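## Task

Take every bushing off the turntable, placing bronze ones in the red bin and steel ones in the green bin. Any bushing in the wrong bin means failure, as does leaving the crate or any bin tipped or displaced. Anything that stays put only because the robot is holding it at the end is not counted.

## Robot and tools

ROBOT. Two six-joint arms, left_arm and right_arm (a FANUC CRX-style arm), each with a two-finger parallel gripper that opens to 50 mm. Both are placed in one scene frame whose origin sits on the table top midway between the arms: +z up, +x out across the table, and left_arm on the +y side. The arm names do not refer to image sides. Base of each arm's URDF root link: left_arm at (+0.063, +0.311, 0) m, quat_wxyz (+0.997, 0, 0, -0.076); right_arm at (-0.012, -0.497, 0) m, quat_wxyz (+0.996, 0, 0, -0.094).

GRIPPER GEOMETRY. The fingers extend along the gripper's +z axis and close along its x axis. end_effector_position is the point between the pads; fingertips go 17.5 mm past it. A flat block protrudes roughly 9 cm from the last joint's axis toward the gripper's -y side and rotates with it. Turning only the last joint moves the pad point around a 25 mm radius circle.

execute_actions. Argument actions is a list with zero or one entry. Empty list: no command, just the current state. An action is {"rows": [...], "steps": n} with 1 to 15 rows and steps 1 to 15 (default 15); each step lasts 1/30 s, one row per step, and the final row is reused if steps outnumber rows. A wait is {"steps": n} with n up to 300; it returns once n steps have elapsed since the previous result, counting your reply time. Optional pictures (boolean) turns camera images on or off; they come by default.

ROW LAYOUT. One flat list of 18 numbers covering both arms, always all 18: left_arm's six joint targets, then its gripper position, force_limit, speed; then right_arm's nine in the same order. Joint numbers are absolute target angles in radians (same convention as the Joint positions line), in column order waist, shoulder, elbow, forearm roll, wrist pitch, wrist roll. Stated ranges: waist -3.491 to 3.491, shoulder -3.140 to 3.140, elbow -1.187 to 4.328, forearm roll -3.316 to 3.316, wrist pitch -3.140 to 3.140, wrist roll -3.927 to 3.927. A call is refused (nothing sent) if a target exceeds a range end by over 0.010 rad and is also farther out than that joint's last reported angle. True ends may differ from stated ones by up to 0.010 rad; targets past the true end are clipped to it, and a "joint sent to its limit" line may appear (possibly about an earlier action). Its absence does not prove more room exists.

GRIPPER NUMBERS, each in [-1, 1]. position is an absolute opening: +1 fully open (50 mm), about -0.65 pads meet; send -1 to grasp, so fingers close until blocked. force_limit per pad: about 20 N at -1, 102 N at 0, 185 N at +1 (actual may be ~17 % higher). speed of the gap change: 20 mm/s at -1, 85 at 0, 150 at +1. To leave a gripper unchanged, repeat its previous three numbers; a 0 is a real command. New force_limit or speed only apply after position changes by at least 0.01; to grip more gently, open first.

RESULTS. State line: per arm end_effector_position (m) and end_effector_quat_wxyz in the scene frame; the printed position may be off, more so at long reach. Joint positions (rad) and Joint velocities (rad/s) per arm in column order. object_status: 0 moving, 1 blocked while opening, 2 blocked while closing (a grip; check for this), 3 reached requested position or pads met (usually nothing held). Any new position resets it to 0 until the fingers settle. Fingers re-close automatically if grip is lost, except after a grip at force_limit -1, where status stays 2 even if the part is gone. Gripping a fixed, off-center object weakens over time. position_measured in counts: opening ≈ (250 - position_measured) × 0.202 mm. "joint command not followed" means a clearance check altered or blocked joint targets on some steps; the rest of the row still ran. HELD marks steps where the row was not (fully) sent.

MOTION. Joint target speed caps: 2.62 rad/s waist and shoulder, 3.14 elbow, 3.93 the three wrist joints; 0.5 s to accelerate from rest, and all joints of an arm are slowed together. Targets are kept within a lead of the measured angle: 0.805 rad waist/shoulder, 0.966 elbow, 1.21 wrist joints. If targets would shift the gripper over 70 mm from where it is, they are scaled back. Between calls arms keep heading to the last row sent until everything nearly stops or a step is HELD; a new action is then needed to go further. Fingers still in motion keep going.

FAULTS AND HAZARDS. Load limits (N m): waist, shoulder, elbow 152; forearm roll, wrist pitch, wrist roll 38 (held weight counts). Reaching one, or an external force of 150 N anywhere on an arm, tool or held part, halts that arm for 10 s, drops the rest of the call, and makes it yield. Holding loads heats motors; a MOTOR HOT warning precedes an OVER-TEMPERATURE FAULT that brakes the arm until cooled. Avoid arm-to-arm collisions or pressing, knocking anything off the table, dropping or slamming parts, and hard shoves; tip or shift no bins or crate. Occasional brief tugs on held parts or pushes on loose ones may occur. Move smoothly.

zoom_image: camera (cam_head_left, cam_head_right 504x504; cam_left_wrist, cam_right_wrist 616x616) and region [x0, y0, x1, y1] in pixels from the top-left, at most 504 by 504, giving a closer look at that camera's latest image.

read_manual: optional section, only "licences"; returns licence texts, no motion.

finished_scene: scene (1 or 2) ends that scene irreversibly, grades it, and reveals the next task. Replying without any tool call ends all remaining scenes.

Each tool is called as name(argument=value, ...), one argument or row to a line, values as JSON.

## Session

execute_actions(
  actions=[],
)

Scene clock: 0.00 s of 12600.00 s.
left_arm: end_effector_position=(+0.5079, +0.4996, +0.2353) position_measured=3 object_status=3 end_effector_quat_wxyz=(-0.139, +0.682, -0.718, +0.002) | right_arm: end_effector_position=(+0.4301, -0.5373, +0.2829) position_measured=3 object_status=3 end_effector_quat_wxyz=(+0.316, +0.808, +0.469, +0.163)
Joint positions: left_arm=[ 0.856 -0.181 -0.277 -0.012 -1.198  2.391] | right_arm=[ 0.775 -0.433 -0.663  0.739 -1.124 -1.363]
Joint velocities: left_arm=[-0.    -0.001 -0.     0.    -0.001  0.   ] | right_arm=[-0.002 -0.    -0.    -0.     0.    -0.   ]

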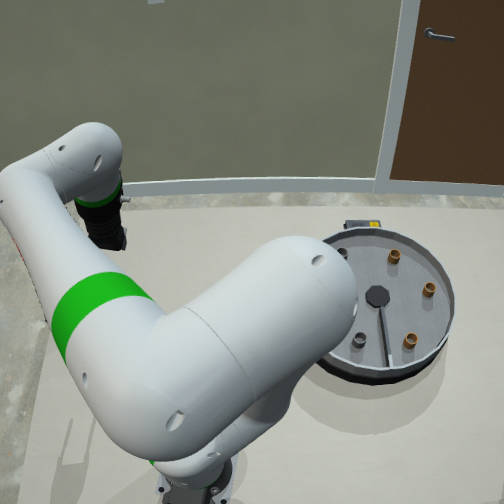

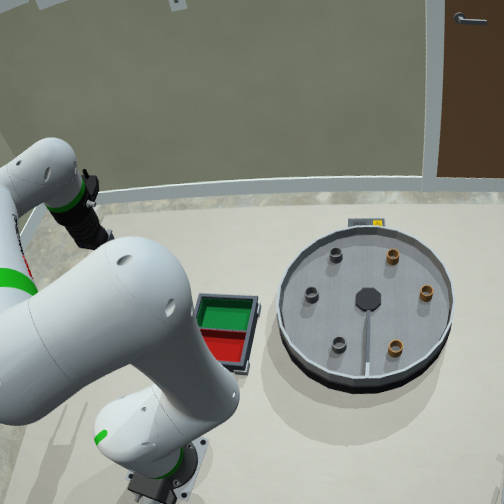

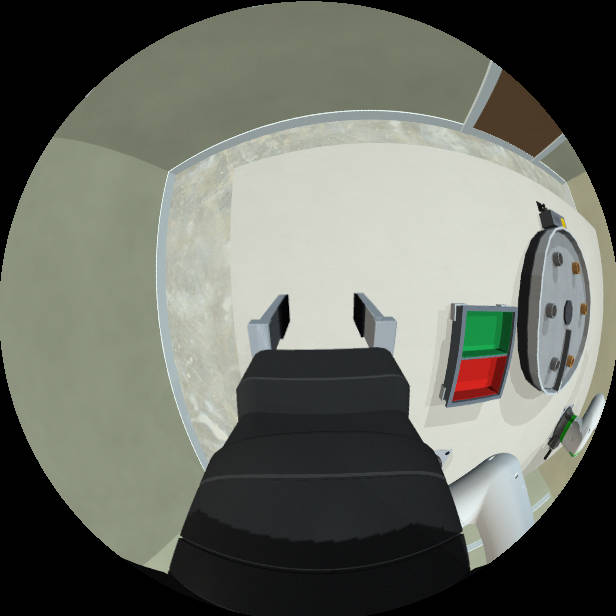

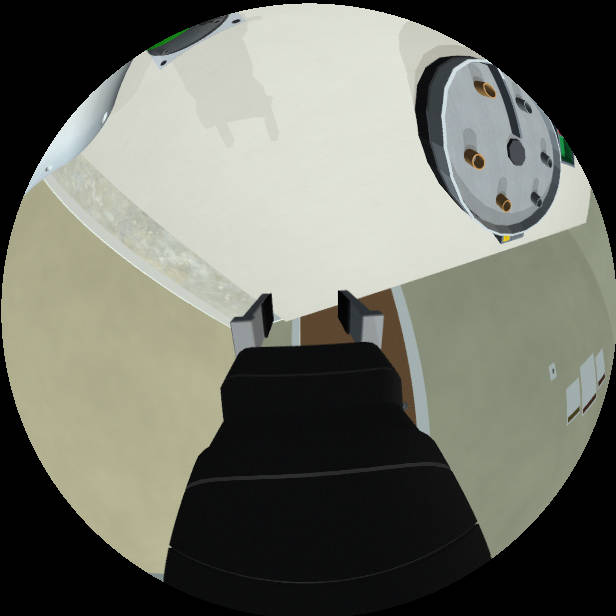

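execute_actions(
  actions=[
    {"rows":[[-0.221,0.164,0.253,0,-1.66,3.14,1,-0.5,1,0.775,-0.433,-0.663,0.739,-1.124,-1.363,1,0,0]]},
  ],
  pictures=false,
)

execute_actions(
  actions=[
    {"steps":90},
  ],
)

execute_actions(
  actions=[
    {"steps":90},
  ],
)

Scene clock: 10.20 s of 12600.00 s.
left_arm: end_effector_position=(+0.5683, +0.3465, +0.2629) position_measured=3 object_status=3 end_effector_quat_wxyz=(-0.082, +0.660, -0.746, +0.028) | right_arm: end_effector_position=(+0.4301, -0.5372, +0.2826) position_measured=3 object_status=3 end_effector_quat_wxyz=(+0.316, +0.808, +0.469, +0.163)
Joint positions: left_arm=[ 0.501 -0.052 -0.078 -0.007 -1.371  2.671] | right_arm=[ 0.775 -0.433 -0.663  0.739 -1.124 -1.363]
Joint velocities: left_arm=[-0.893  0.266  0.409  0.009 -0.356  0.576] | right_arm=[ 0.001  0.    -0.    -0.001  0.     0.   ]
Steps of this call (steps 1 to 291: nothing new was sent; steps 292 to 306: all 15 steps of this action). Readings (joint positions | what the end effector reports):
292: left_arm=[0.855 -0.181 -0.277 -0.012 -1.198 2.391] | right_arm=[0.775 -0.433 -0.663 0.739 -1.124 -1.363] | left_arm position_measured=3 object_status=3 | right_arm position_measured=3 object_status=3
293: left_arm=[0.851 -0.180 -0.274 -0.012 -1.200 2.395] | right_arm=[0.775 -0.433 -0.663 0.739 -1.124 -1.363] | left_arm position_measured=3 object_status=3 | right_arm position_measured=3 object_status=3
295: left_arm=[0.826 -0.169 -0.257 -0.012 -1.214 2.418] | right_arm=[0.775 -0.433 -0.663 0.739 -1.124 -1.363] | left_arm position_measured=3 object_status=3 | right_arm position_measured=3 object_status=3
299: left_arm=[0.715 -0.123 -0.187 -0.010 -1.275 2.517] | right_arm=[0.775 -0.433 -0.663 0.739 -1.124 -1.363] | left_arm position_measured=3 object_status=3 | right_arm position_measured=3 object_status=3
306: the state above

Scene clock: 13.20 s of 12600.00 s.
left_arm: end_effector_position=(+0.4998, -0.0001, +0.2997) position_measured=3 object_status=3 end_effector_quat_wxyz=(-0.000, -0.563, +0.827, +0.000) | right_arm: end_effector_position=(+0.4301, -0.5372, +0.2826) position_measured=3 object_status=3 end_effector_quat_wxyz=(+0.316, +0.808, +0.469, +0.163)
Joint positions: left_arm=[-0.221  0.164  0.253  0.    -1.66   3.14 ] | right_arm=[ 0.775 -0.433 -0.663  0.739 -1.124 -1.363]
Joint velocities: left_arm=[ 0.001  0.     0.001 -0.001  0.001  0.001] | right_arm=[-0.001 -0.    -0.    -0.     0.001 -0.   ]
Steps of this call (steps 1 to 45: the robot went on to your last target; steps 46 to 90: nothing new was sent). Readings (joint positions | what the end effector reports):
1: left_arm=[0.471 -0.043 -0.065 -0.007 -1.383 2.691] | right_arm=[0.775 -0.433 -0.663 0.739 -1.124 -1.363] | left_arm position_measured=3 object_status=3 | right_arm position_measured=3 object_status=3
2: left_arm=[0.441 -0.034 -0.051 -0.007 -1.395 2.710] | right_arm=[0.775 -0.433 -0.663 0.739 -1.124 -1.363] | left_arm position_measured=3 object_status=3 | right_arm position_measured=3 object_status=3
4: left_arm=[0.380 -0.016 -0.023 -0.006 -1.419 2.750] | right_arm=[0.775 -0.433 -0.663 0.739 -1.124 -1.363] | left_arm position_measured=3 object_status=3 | right_arm position_measured=3 object_status=3
8: left_arm=[0.261 0.020 0.032 -0.005 -1.467 2.827] | right_arm=[0.775 -0.433 -0.663 0.739 -1.124 -1.363] | left_arm position_measured=3 object_status=3 | right_arm position_measured=3 object_status=3
90: the state above
All arms were judged still, so your last target was given up. Only a new action makes them travel on or press farther. Fingers that are still opening or closing keep moving.

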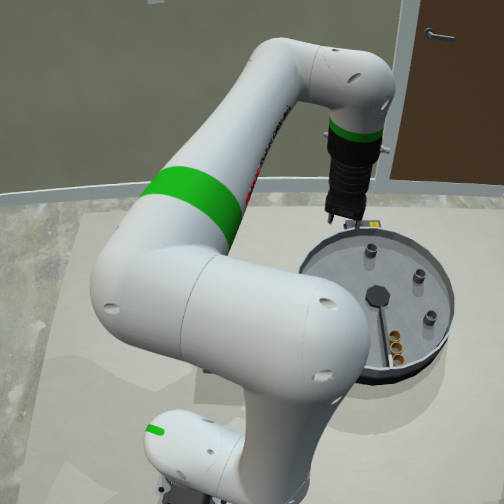

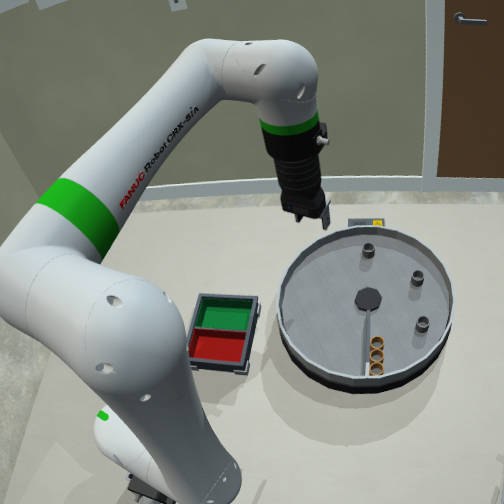

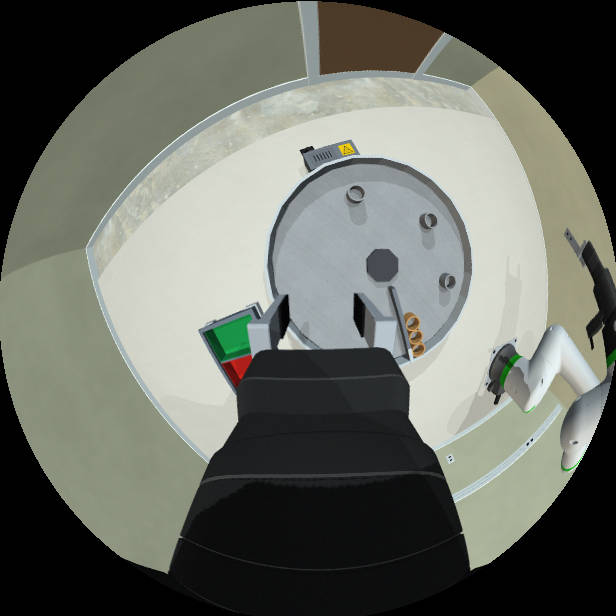

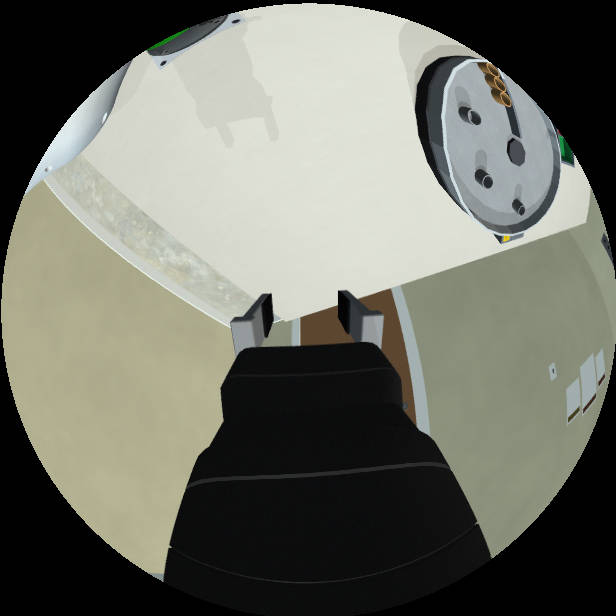

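Scene clock: 16.20 s of 12600.00 s.
left_arm: end_effector_position=(+0.4998, -0.0001, +0.2997) position_measured=3 object_status=3 end_effector_quat_wxyz=(-0.000, -0.563, +0.827, +0.000) | right_arm: end_effector_position=(+0.4301, -0.5372, +0.2826) position_measured=3 object_status=3 end_effector_quat_wxyz=(+0.316, +0.808, +0.469, +0.163)
Joint positions: left_arm=[-0.221  0.164  0.253  0.    -1.66   3.14 ] | right_arm=[ 0.775 -0.433 -0.663  0.739 -1.124 -1.363]
Joint velocities: left_arm=[ 0.001  0.    -0.001  0.001  0.     0.001] | right_arm=[-0.001  0.     0.     0.     0.     0.   ]
Steps of this call (steps 1 to 90: nothing new was sent). Readings (joint positions | what the end effector reports):
1: left_arm=[-0.221 0.164 0.253 0.000 -1.660 3.140] | right_arm=[0.775 -0.433 -0.663 0.739 -1.124 -1.363] | left_arm position_measured=3 object_status=3 | right_arm position_measured=3 object_status=3
2: left_arm=[-0.221 0.164 0.253 0.000 -1.660 3.140] | right_arm=[0.775 -0.433 -0.663 0.739 -1.124 -1.363] | left_arm position_measured=3 object_status=3 | right_arm position_measured=3 object_status=3
4: left_arm=[-0.221 0.164 0.253 0.000 -1.660 3.140] | right_arm=[0.775 -0.433 -0.663 0.739 -1.124 -1.363] | left_arm position_measured=3 object_status=3 | right_arm position_measured=3 object_status=3
8: left_arm=[-0.221 0.164 0.253 0.000 -1.660 3.140] | right_arm=[0.775 -0.433 -0.663 0.739 -1.124 -1.363] | left_arm position_measured=3 object_status=3 | right_arm position_measured=3 object_status=3
90: the state above

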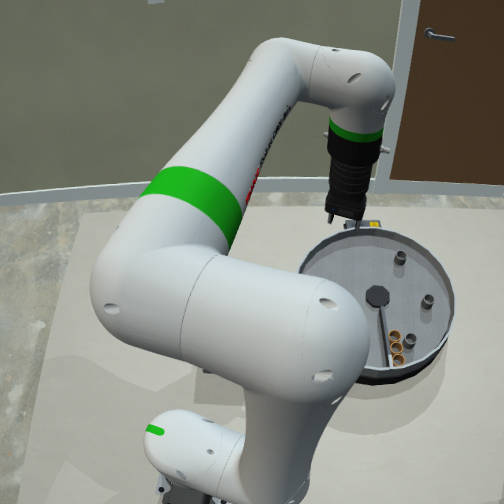

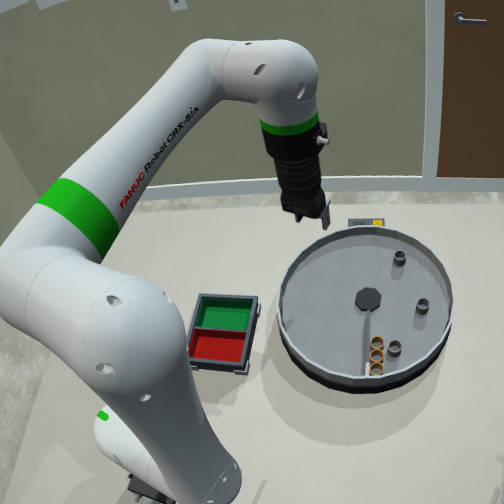

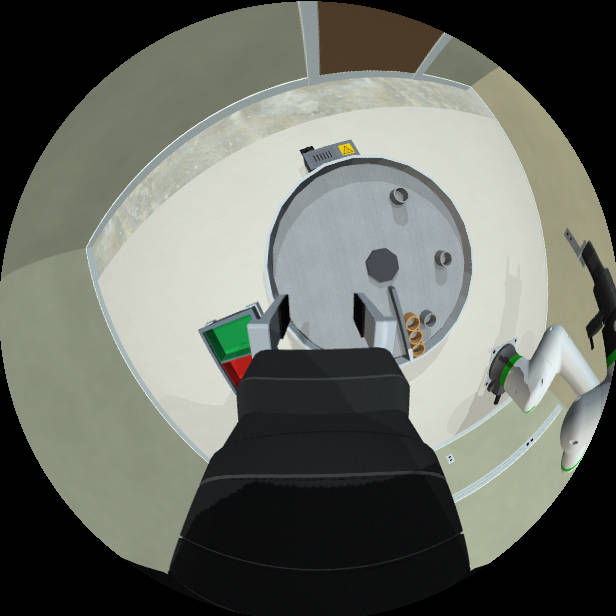

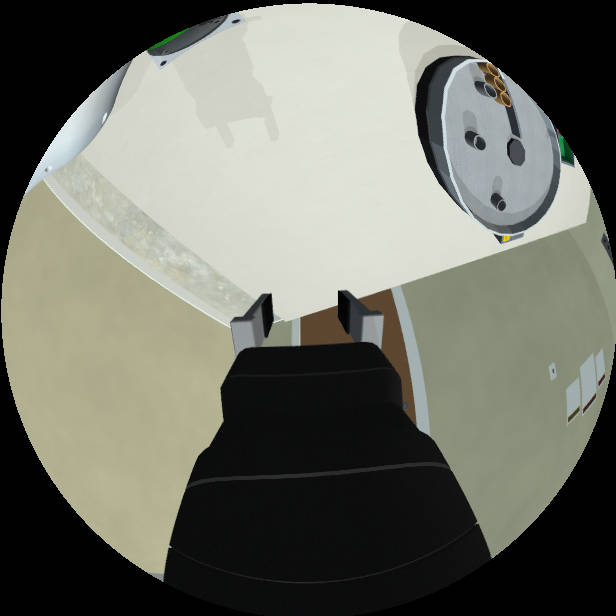

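execute_actions(
  actions=[
    {"rows":[[-0.599,0.216,0.082,0,-1.437,2.32,1,-0.5,1,0.775,-0.433,-0.663,0.739,-1.124,-1.363,1,0,0]]},
  ],
  pictures=false,
)

execute_actions(
  actions=[
    {"steps":60},
  ],
)

zoom_image(
  camera="cam_left_wrist",
  region=[200,150,440,390],
)

zoom_image(
  camera="cam_head_right",
  region=[300,250,460,410],
)

Scene clock: 27.63 s of 12600.00 s.
left_arm: end_effector_position=(+0.4091, -0.1170, +0.2328) position_measured=3 object_status=3 end_effector_quat_wxyz=(-0.000, -0.194, +0.981, +0.000) | right_arm: end_effector_position=(+0.4301, -0.5372, +0.2826) position_measured=3 object_status=3 end_effector_quat_wxyz=(+0.316, +0.808, +0.469, +0.163)
Joint positions: left_arm=[-0.475  0.199  0.138 -0.    -1.51   2.59 ] | right_arm=[ 0.775 -0.433 -0.663  0.739 -1.124 -1.363]
Joint velocities: left_arm=[-0.653  0.091 -0.295  0.001  0.384 -1.409] | right_arm=[ 0.001 -0.     0.    -0.001 -0.     0.001]
Steps of this call (steps 1 to 328: nothing new was sent; steps 329 to 343: all 15 steps of this action). Readings (joint positions | what the end effector reports):
329: left_arm=[-0.221 0.164 0.253 -0.000 -1.660 3.140] | right_arm=[0.775 -0.433 -0.663 0.739 -1.124 -1.363] | left_arm position_measured=3 object_status=3 | right_arm position_measured=3 object_status=3
330: left_arm=[-0.224 0.164 0.252 -0.000 -1.659 3.134] | right_arm=[0.775 -0.433 -0.663 0.739 -1.124 -1.363] | left_arm position_measured=3 object_status=3 | right_arm position_measured=3 object_status=3
332: left_arm=[-0.241 0.167 0.244 -0.000 -1.648 3.096] | right_arm=[0.775 -0.433 -0.663 0.739 -1.124 -1.363] | left_arm position_measured=3 object_status=3 | right_arm position_measured=3 object_status=3
336: left_arm=[-0.320 0.178 0.208 -0.000 -1.602 2.926] | right_arm=[0.775 -0.433 -0.663 0.739 -1.124 -1.363] | left_arm position_measured=3 object_status=3 | right_arm position_measured=3 object_status=3
343: the state above

Scene clock: 29.63 s of 12600.00 s.
left_arm: end_effector_position=(+0.3496, -0.1601, +0.2000) position_measured=3 object_status=3 end_effector_quat_wxyz=(-0.000, +0.001, +1.000, +0.000) | right_arm: end_effector_position=(+0.4301, -0.5372, +0.2826) position_measured=3 object_status=3 end_effector_quat_wxyz=(+0.316, +0.808, +0.469, +0.163)
Joint positions: left_arm=[-0.599  0.216  0.082 -0.    -1.437  2.32 ] | right_arm=[ 0.775 -0.433 -0.663  0.739 -1.124 -1.363]
Joint velocities: left_arm=[ 0.     0.    -0.    -0.     0.001  0.001] | right_arm=[ 0.     0.    -0.     0.    -0.    -0.001]
Steps of this call (steps 1 to 30: the robot went on to your last target; steps 31 to 60: nothing new was sent). Readings (joint positions | what the end effector reports):
1: left_arm=[-0.497 0.202 0.128 -0.000 -1.497 2.542] | right_arm=[0.775 -0.433 -0.663 0.739 -1.124 -1.363] | left_arm position_measured=3 object_status=3 | right_arm position_measured=3 object_status=3
2: left_arm=[-0.519 0.205 0.118 -0.000 -1.484 2.494] | right_arm=[0.775 -0.433 -0.663 0.739 -1.124 -1.363] | left_arm position_measured=3 object_status=3 | right_arm position_measured=3 object_status=3
4: left_arm=[-0.560 0.211 0.100 -0.000 -1.460 2.406] | right_arm=[0.775 -0.433 -0.663 0.739 -1.124 -1.363] | left_arm position_measured=3 object_status=3 | right_arm position_measured=3 object_status=3
8: left_arm=[-0.598 0.216 0.082 -0.000 -1.438 2.322] | right_arm=[0.775 -0.433 -0.663 0.739 -1.124 -1.363] | left_arm position_measured=3 object_status=3 | right_arm position_measured=3 object_status=3
60: the state above
All arms were judged still, so your last target was given up. Only a new action makes them travel on or press farther. Fingers that are still opening or closing keep moving.

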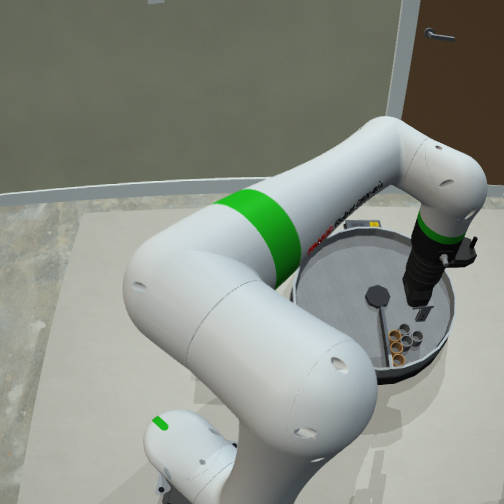

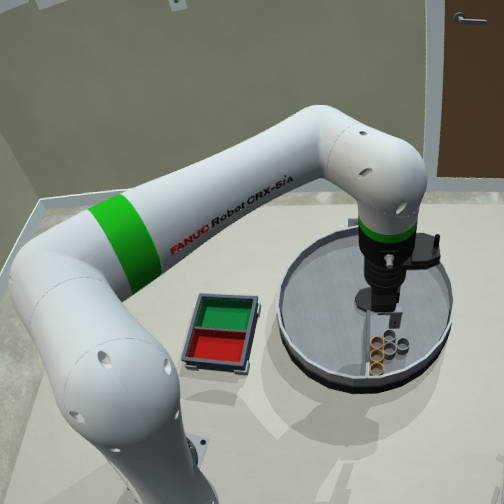

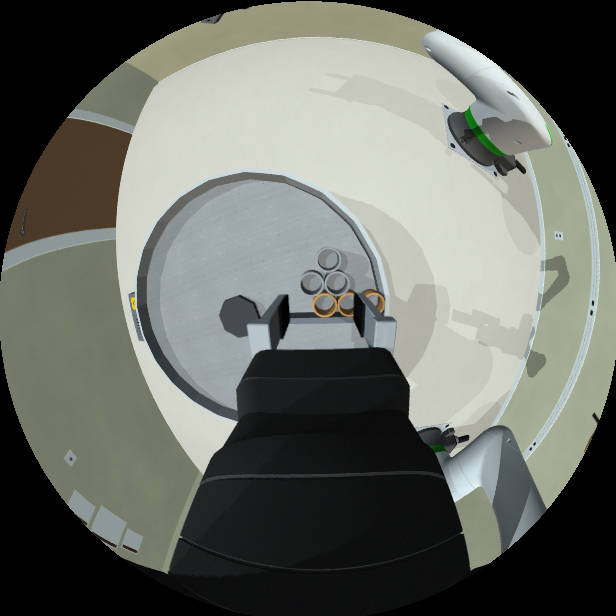

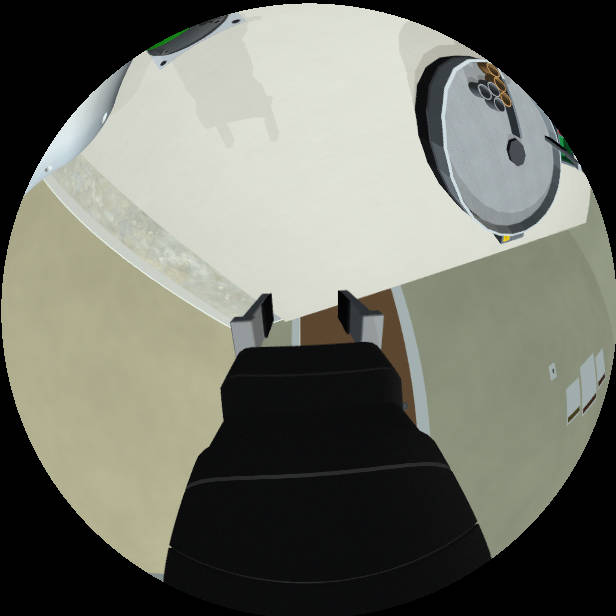

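Region (200, 150, 440, 390) of cam_left_wrist's 616x616 image, scaled by 2.100, with more detail than that image has.

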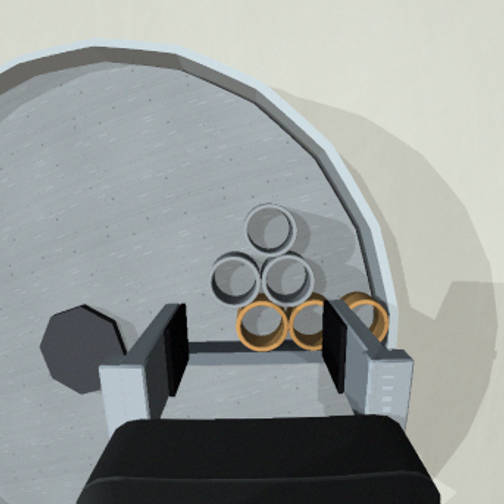

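Region (300, 250, 460, 410) of cam_head_right's 504x504 image, scaled by 3.150, with more detail than that image has.

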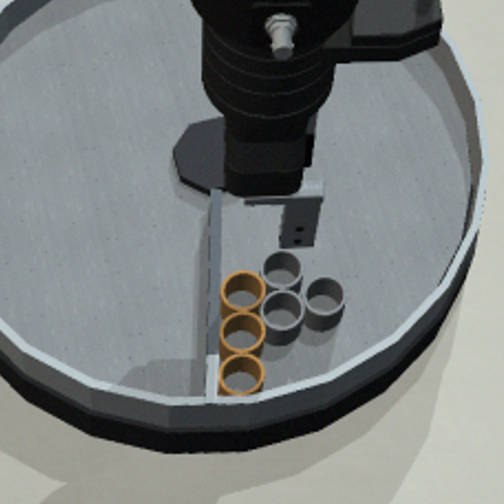

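execute_actions(
  actions=[
    {"rows":[[-0.665,0.3176,0.0673,0,-1.3205,2.388,1,-0.5,1,0.775,-0.433,-0.663,0.739,-1.124,-1.363,1,0,0]]},
  ],
  pictures=false,
)

execute_actions(
  actions=[
    {"steps":20},
  ],
)

zoom_image(
  camera="cam_left_wrist",
  region=[200,150,440,390],
)

zoom_image(
  camera="cam_head_right",
  region=[300,250,460,410],
)

Scene clock: 35.93 s of 12600.00 s.
left_arm: end_effector_position=(+0.3405, -0.2004, +0.1401) position_measured=3 object_status=3 end_effector_quat_wxyz=(+0.000, +0.000, +1.000, -0.000) | right_arm: end_effector_position=(+0.4301, -0.5372, +0.2826) position_measured=3 object_status=3 end_effector_quat_wxyz=(+0.316, +0.808, +0.469, +0.163)
Joint positions: left_arm=[-0.665  0.317  0.067  0.    -1.321  2.388] | right_arm=[ 0.775 -0.433 -0.663  0.739 -1.124 -1.363]
Joint velocities: left_arm=[ 0.     0.001  0.001 -0.001  0.001 -0.   ] | right_arm=[ 0.002  0.    -0.     0.001  0.001  0.001]
Steps of this call (steps 1 to 174: nothing new was sent; steps 175 to 189: all 15 steps of this action). Readings (joint positions | what the end effector reports):
175: left_arm=[-0.599 0.216 0.082 0.000 -1.437 2.320] | right_arm=[0.775 -0.433 -0.663 0.739 -1.124 -1.363] | left_arm position_measured=3 object_status=3 | right_arm position_measured=3 object_status=3
176: left_arm=[-0.602 0.220 0.082 0.000 -1.432 2.322] | right_arm=[0.775 -0.433 -0.663 0.739 -1.124 -1.363] | left_arm position_measured=3 object_status=3 | right_arm position_measured=3 object_status=3
178: left_arm=[-0.618 0.245 0.078 0.000 -1.403 2.339] | right_arm=[0.775 -0.433 -0.663 0.739 -1.124 -1.363] | left_arm position_measured=3 object_status=3 | right_arm position_measured=3 object_status=3
182: left_arm=[-0.662 0.313 0.068 0.000 -1.326 2.385] | right_arm=[0.775 -0.433 -0.663 0.739 -1.124 -1.363] | left_arm position_measured=3 object_status=3 | right_arm position_measured=3 object_status=3
189: the state above

Scene clock: 36.60 s of 12600.00 s.
left_arm: end_effector_position=(+0.3406, -0.2004, +0.1400) position_measured=3 object_status=3 end_effector_quat_wxyz=(-0.000, +0.000, +1.000, +0.000) | right_arm: end_effector_position=(+0.4301, -0.5372, +0.2826) position_measured=3 object_status=3 end_effector_quat_wxyz=(+0.316, +0.808, +0.469, +0.163)
Joint positions: left_arm=[-0.665  0.318  0.067 -0.    -1.32   2.388] | right_arm=[ 0.775 -0.433 -0.663  0.739 -1.124 -1.363]
Joint velocities: left_arm=[ 0.002 -0.001  0.001  0.     0.    -0.001] | right_arm=[-0.001  0.     0.     0.     0.    -0.   ]
Steps of this call (steps 1 to 15: the robot went on to your last target; steps 16 to 20: nothing new was sent). Readings (joint positions | what the end effector reports):
1: left_arm=[-0.665 0.317 0.067 0.000 -1.321 2.388] | right_arm=[0.775 -0.433 -0.663 0.739 -1.124 -1.363] | left_arm position_measured=3 object_status=3 | right_arm position_measured=3 object_status=3
2: left_arm=[-0.665 0.317 0.067 0.000 -1.321 2.388] | right_arm=[0.775 -0.433 -0.663 0.739 -1.124 -1.363] | left_arm position_measured=3 object_status=3 | right_arm position_measured=3 object_status=3
4: left_arm=[-0.665 0.318 0.067 0.000 -1.321 2.388] | right_arm=[0.775 -0.433 -0.663 0.739 -1.124 -1.363] | left_arm position_measured=3 object_status=3 | right_arm position_measured=3 object_status=3
8: left_arm=[-0.665 0.318 0.067 0.000 -1.321 2.388] | right_arm=[0.775 -0.433 -0.663 0.739 -1.124 -1.363] | left_arm position_measured=3 object_status=3 | right_arm position_measured=3 object_status=3
20: the state above
All arms were judged still, so your last target was given up. Only a new action makes them travel on or press farther. Fingers that are still opening or closing keep moving.

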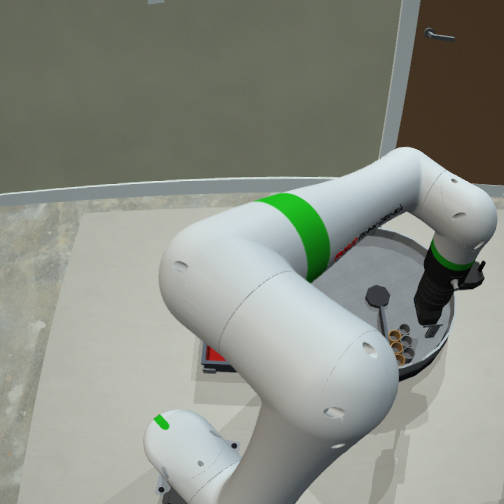

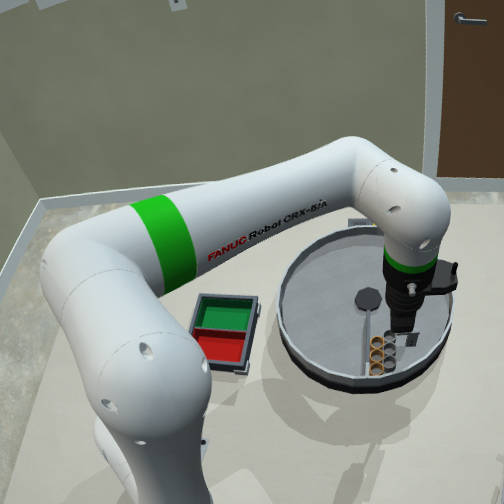

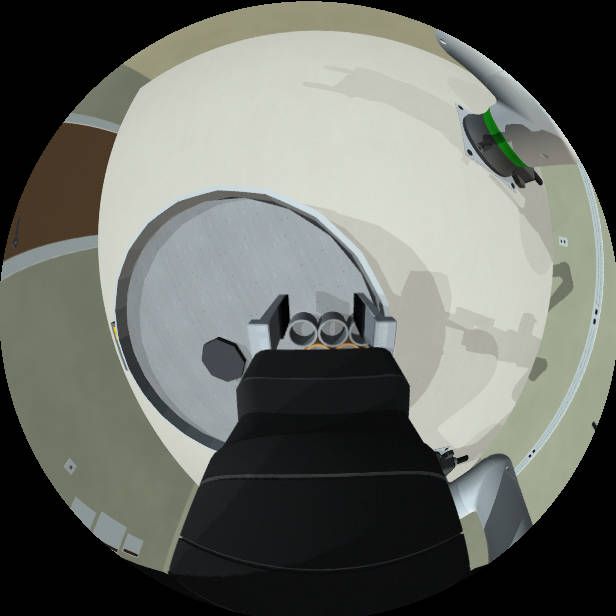

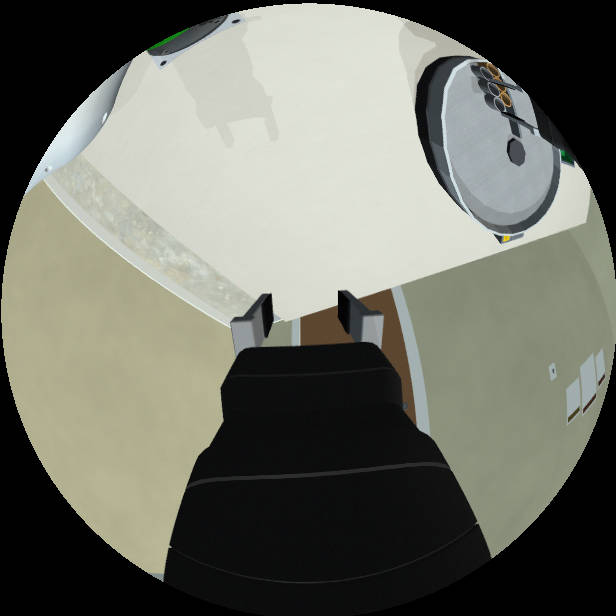

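Region (200, 150, 440, 390) of cam_left_wrist's 616x616 image, scaled by 2.100, with more detail than that image has.

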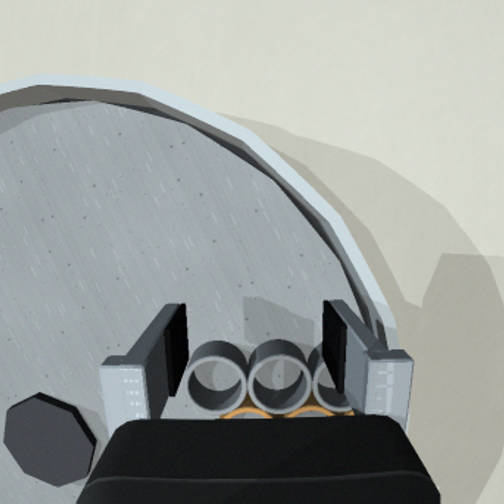

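Region (300, 250, 460, 410) of cam_head_right's 504x504 image, scaled by 3.150, with more detail than that image has.

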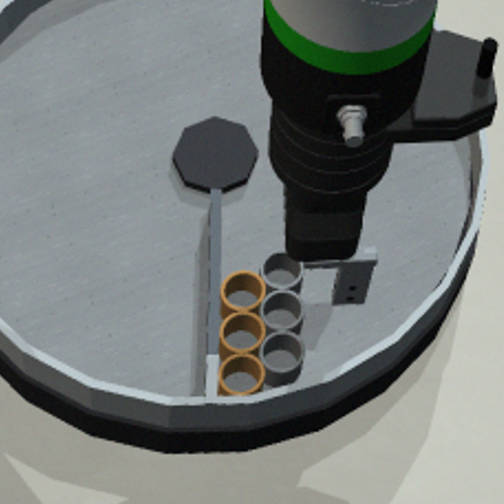

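execute_actions(
  actions=[
    {"rows":[[-0.641,0.2993,-0.017,0,-1.2545,3.411,1,-0.5,1,0.775,-0.433,-0.663,0.739,-1.124,-1.363,1,0,0]]},
  ],
  pictures=false,
)

execute_actions(
  actions=[
    {"steps":20},
  ],
)

zoom_image(
  camera="cam_left_wrist",
  region=[200,150,440,390],
)

zoom_image(
  camera="cam_head_right",
  region=[300,250,460,410],
)

Scene clock: 45.77 s of 12600.00 s.
left_arm: end_effector_position=(+0.3594, -0.1797, +0.1210) position_measured=3 object_status=3 end_effector_quat_wxyz=(-0.000, -0.387, +0.922, +0.000) | right_arm: end_effector_position=(+0.4301, -0.5372, +0.2826) position_measured=3 object_status=3 end_effector_quat_wxyz=(+0.316, +0.808, +0.469, +0.163)
Joint positions: left_arm=[-0.647  0.304  0.003 -0.    -1.27   3.164] | right_arm=[ 0.775 -0.433 -0.663  0.739 -1.124 -1.363]
Joint velocities: left_arm=[ 0.045 -0.035 -0.16   0.001  0.124  1.923] | right_arm=[-0.     0.001 -0.    -0.    -0.001  0.002]
Steps of this call (steps 1 to 260: nothing new was sent; steps 261 to 275: all 15 steps of this action). Readings (joint positions | what the end effector reports):
261: left_arm=[-0.665 0.318 0.067 -0.000 -1.320 2.389] | right_arm=[0.775 -0.433 -0.663 0.739 -1.124 -1.363] | left_arm position_measured=3 object_status=3 | right_arm position_measured=3 object_status=3
262: left_arm=[-0.665 0.318 0.067 -0.000 -1.320 2.395] | right_arm=[0.775 -0.433 -0.663 0.739 -1.124 -1.363] | left_arm position_measured=3 object_status=3 | right_arm position_measured=3 object_status=3
264: left_arm=[-0.664 0.317 0.064 -0.000 -1.318 2.433] | right_arm=[0.775 -0.433 -0.663 0.739 -1.124 -1.363] | left_arm position_measured=3 object_status=3 | right_arm position_measured=3 object_status=3
268: left_arm=[-0.660 0.314 0.049 -0.000 -1.306 2.612] | right_arm=[0.775 -0.433 -0.663 0.739 -1.124 -1.363] | left_arm position_measured=3 object_status=3 | right_arm position_measured=3 object_status=3
275: the state above

Scene clock: 46.43 s of 12600.00 s.
left_arm: end_effector_position=(+0.3632, -0.1704, +0.1150) position_measured=3 object_status=3 end_effector_quat_wxyz=(+0.000, -0.500, +0.866, -0.000) | right_arm: end_effector_position=(+0.4301, -0.5372, +0.2826) position_measured=3 object_status=3 end_effector_quat_wxyz=(+0.316, +0.808, +0.469, +0.163)
Joint positions: left_arm=[-0.641  0.299 -0.017 -0.    -1.255  3.411] | right_arm=[ 0.775 -0.433 -0.663  0.739 -1.124 -1.363]
Joint velocities: left_arm=[-0.001  0.    -0.    -0.001 -0.     0.001] | right_arm=[-0.001 -0.    -0.     0.     0.    -0.001]
Steps of this call (steps 1 to 20: the robot went on to your last target). Readings (joint positions | what the end effector reports):
1: left_arm=[-0.645 0.303 -0.002 -0.000 -1.266 3.225] | right_arm=[0.775 -0.433 -0.663 0.739 -1.124 -1.363] | left_arm position_measured=3 object_status=3 | right_arm position_measured=3 object_status=3
2: left_arm=[-0.644 0.302 -0.006 -0.000 -1.263 3.278] | right_arm=[0.775 -0.433 -0.663 0.739 -1.124 -1.363] | left_arm position_measured=3 object_status=3 | right_arm position_measured=3 object_status=3
4: left_arm=[-0.642 0.300 -0.012 -0.000 -1.258 3.356] | right_arm=[0.775 -0.433 -0.663 0.739 -1.124 -1.363] | left_arm position_measured=3 object_status=3 | right_arm position_measured=3 object_status=3
8: left_arm=[-0.641 0.299 -0.017 -0.000 -1.255 3.410] | right_arm=[0.775 -0.433 -0.663 0.739 -1.124 -1.363] | left_arm position_measured=3 object_status=3 | right_arm position_measured=3 object_status=3
20: the state above

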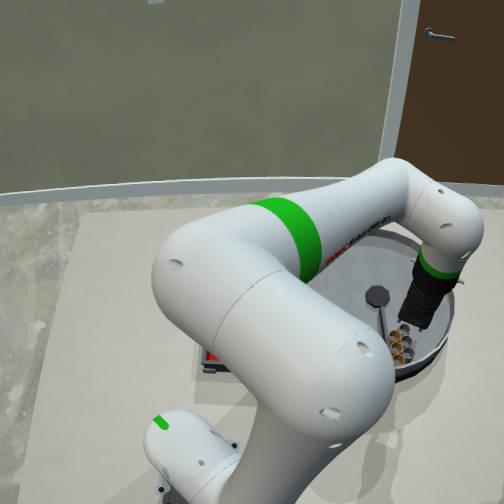

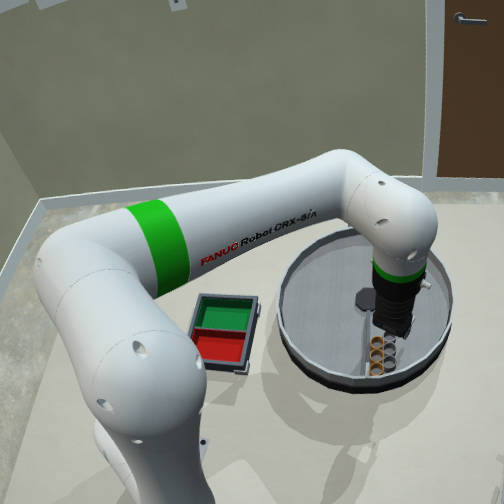

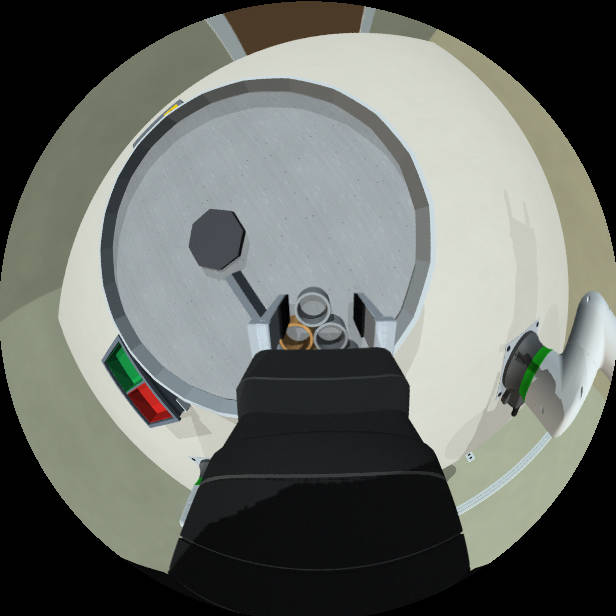

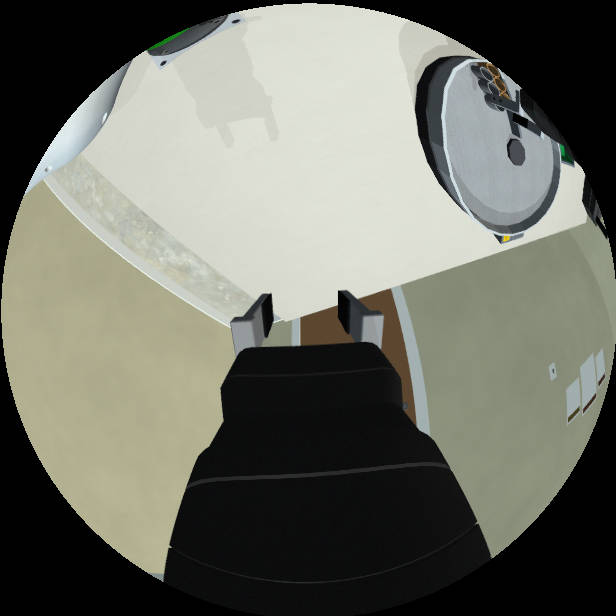

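Region (200, 150, 440, 390) of cam_left_wrist's 616x616 image, scaled by 2.100, with more detail than that image has.

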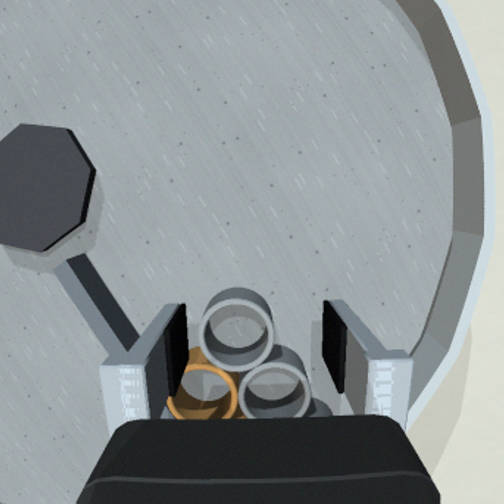

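Region (300, 250, 460, 410) of cam_head_right's 504x504 image, scaled by 3.150, with more detail than that image has.

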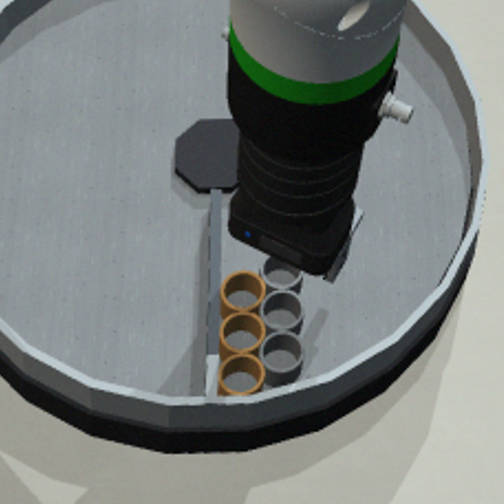

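execute_actions(
  actions=[
    {"rows":[[-0.628,0.2993,-0.017,0,-1.2545,3.411,0.75,-0.5,1,0.775,-0.433,-0.663,0.739,-1.124,-1.363,1,0,0]],"steps":6},
  ],
  pictures=false,
)

execute_actions(
  actions=[
    {"rows":[[-0.628,0.3243,-0.0836,0,-1.163,3.411,0.75,-0.5,1,0.775,-0.433,-0.663,0.739,-1.124,-1.363,1,0,0]]},
  ],
)

zoom_image(
  camera="cam_left_wrist",
  region=[200,150,440,390],
)

zoom_image(
  camera="cam_head_right",
  region=[300,250,460,410],
)

Scene clock: 53.87 s of 12600.00 s.
left_arm: end_effector_position=(+0.3695, -0.1664, +0.1150) position_measured=41 object_status=0 end_effector_quat_wxyz=(-0.000, -0.505, +0.863, -0.000) | right_arm: end_effector_position=(+0.4301, -0.5372, +0.2826) position_measured=3 object_status=3 end_effector_quat_wxyz=(+0.316, +0.808, +0.469, +0.163)
Joint positions: left_arm=[-0.628  0.299 -0.017  0.    -1.254  3.411] | right_arm=[ 0.775 -0.433 -0.663  0.739 -1.124 -1.363]
Joint velocities: left_arm=[-0.     0.001 -0.    -0.     0.001 -0.   ] | right_arm=[ 0.    -0.    -0.     0.001  0.    -0.   ]
Steps of this call (steps 1 to 15: the robot went on to your last target; steps 16 to 217: nothing new was sent; steps 218 to 223: all 6 steps of this action). Readings (joint positions | what the end effector reports):
218: left_arm=[-0.641 0.299 -0.017 0.000 -1.254 3.411] | right_arm=[0.775 -0.433 -0.663 0.739 -1.124 -1.363] | left_arm position_measured=18 object_status=0 | right_arm position_measured=3 object_status=3
219: left_arm=[-0.637 0.299 -0.017 0.000 -1.254 3.411] | right_arm=[0.775 -0.433 -0.663 0.739 -1.124 -1.363] | left_arm position_measured=36 object_status=0 | right_arm position_measured=3 object_status=3
221: left_arm=[-0.628 0.299 -0.017 0.000 -1.254 3.411] | right_arm=[0.775 -0.433 -0.663 0.739 -1.124 -1.363] | left_arm position_measured=41 object_status=0 | right_arm position_measured=3 object_status=3
223: the state above

Scene clock: 54.37 s of 12600.00 s.
left_arm: end_effector_position=(+0.3665, -0.1635, +0.0751) position_measured=41 object_status=3 end_effector_quat_wxyz=(-0.000, -0.505, +0.863, +0.000) | right_arm: end_effector_position=(+0.4301, -0.5372, +0.2826) position_measured=3 object_status=3 end_effector_quat_wxyz=(+0.316, +0.808, +0.469, +0.163)
Joint positions: left_arm=[-0.628  0.324 -0.084 -0.    -1.163  3.411] | right_arm=[ 0.775 -0.433 -0.663  0.739 -1.124 -1.363]
Joint velocities: left_arm=[-0.     0.001 -0.     0.001 -0.    -0.   ] | right_arm=[ 0.001 -0.     0.     0.001  0.001  0.001]
Steps of this call (steps 1 to 15: all 15 steps of this action). Readings (joint positions | what the end effector reports):
1: left_arm=[-0.628 0.299 -0.017 0.000 -1.254 3.411] | right_arm=[0.775 -0.433 -0.663 0.739 -1.124 -1.363] | left_arm position_measured=41 object_status=0 | right_arm position_measured=3 object_status=3
2: left_arm=[-0.628 0.301 -0.022 0.000 -1.248 3.411] | right_arm=[0.775 -0.433 -0.663 0.739 -1.124 -1.363] | left_arm position_measured=41 object_status=0 | right_arm position_measured=3 object_status=3
4: left_arm=[-0.628 0.311 -0.049 0.000 -1.210 3.411] | right_arm=[0.775 -0.433 -0.663 0.739 -1.124 -1.363] | left_arm position_measured=41 object_status=3 | right_arm position_measured=3 object_status=3
8: left_arm=[-0.628 0.324 -0.084 -0.000 -1.163 3.411] | right_arm=[0.775 -0.433 -0.663 0.739 -1.124 -1.363] | left_arm position_measured=41 object_status=3 | right_arm position_measured=3 object_status=3
15: the state above

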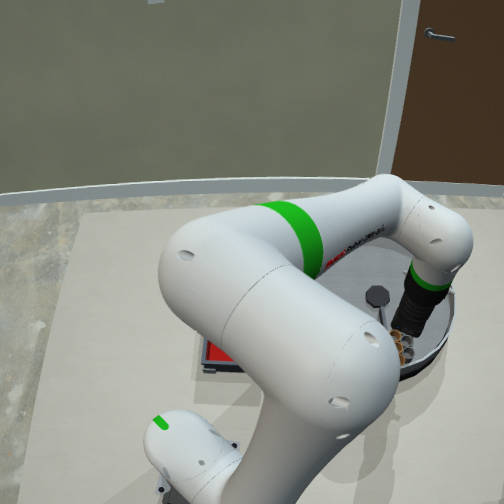

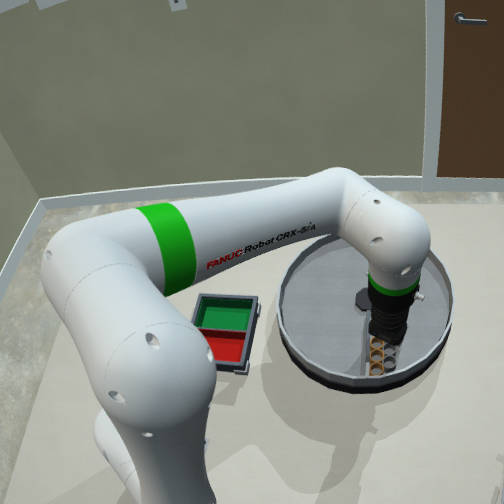

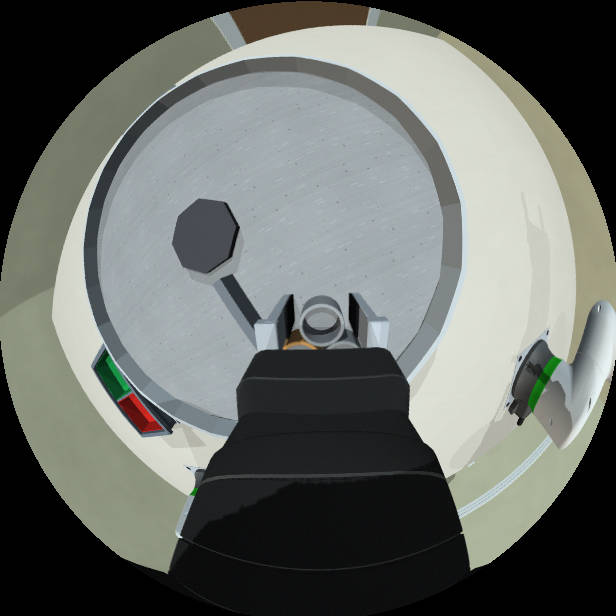

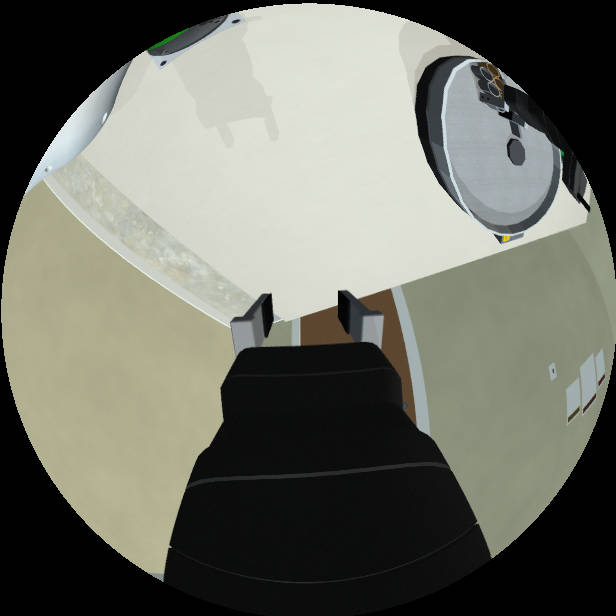

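Region (200, 150, 440, 390) of cam_left_wrist's 616x616 image, scaled by 2.100, with more detail than that image has.

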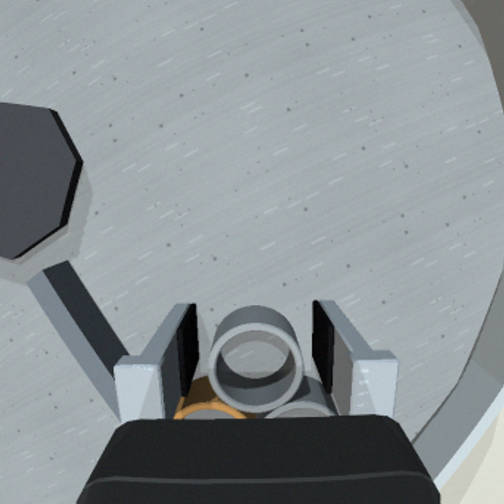

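Region (300, 250, 460, 410) of cam_head_right's 504x504 image, scaled by 3.150, with more detail than that image has.

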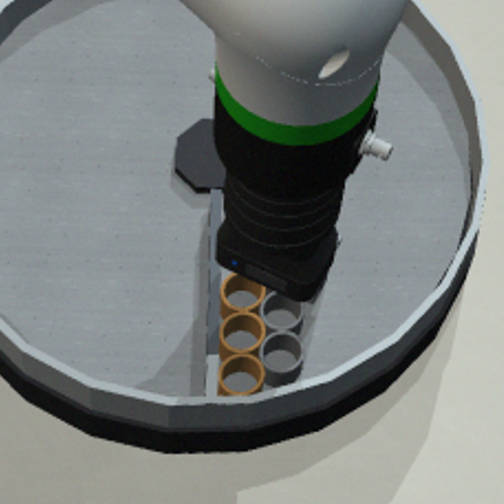

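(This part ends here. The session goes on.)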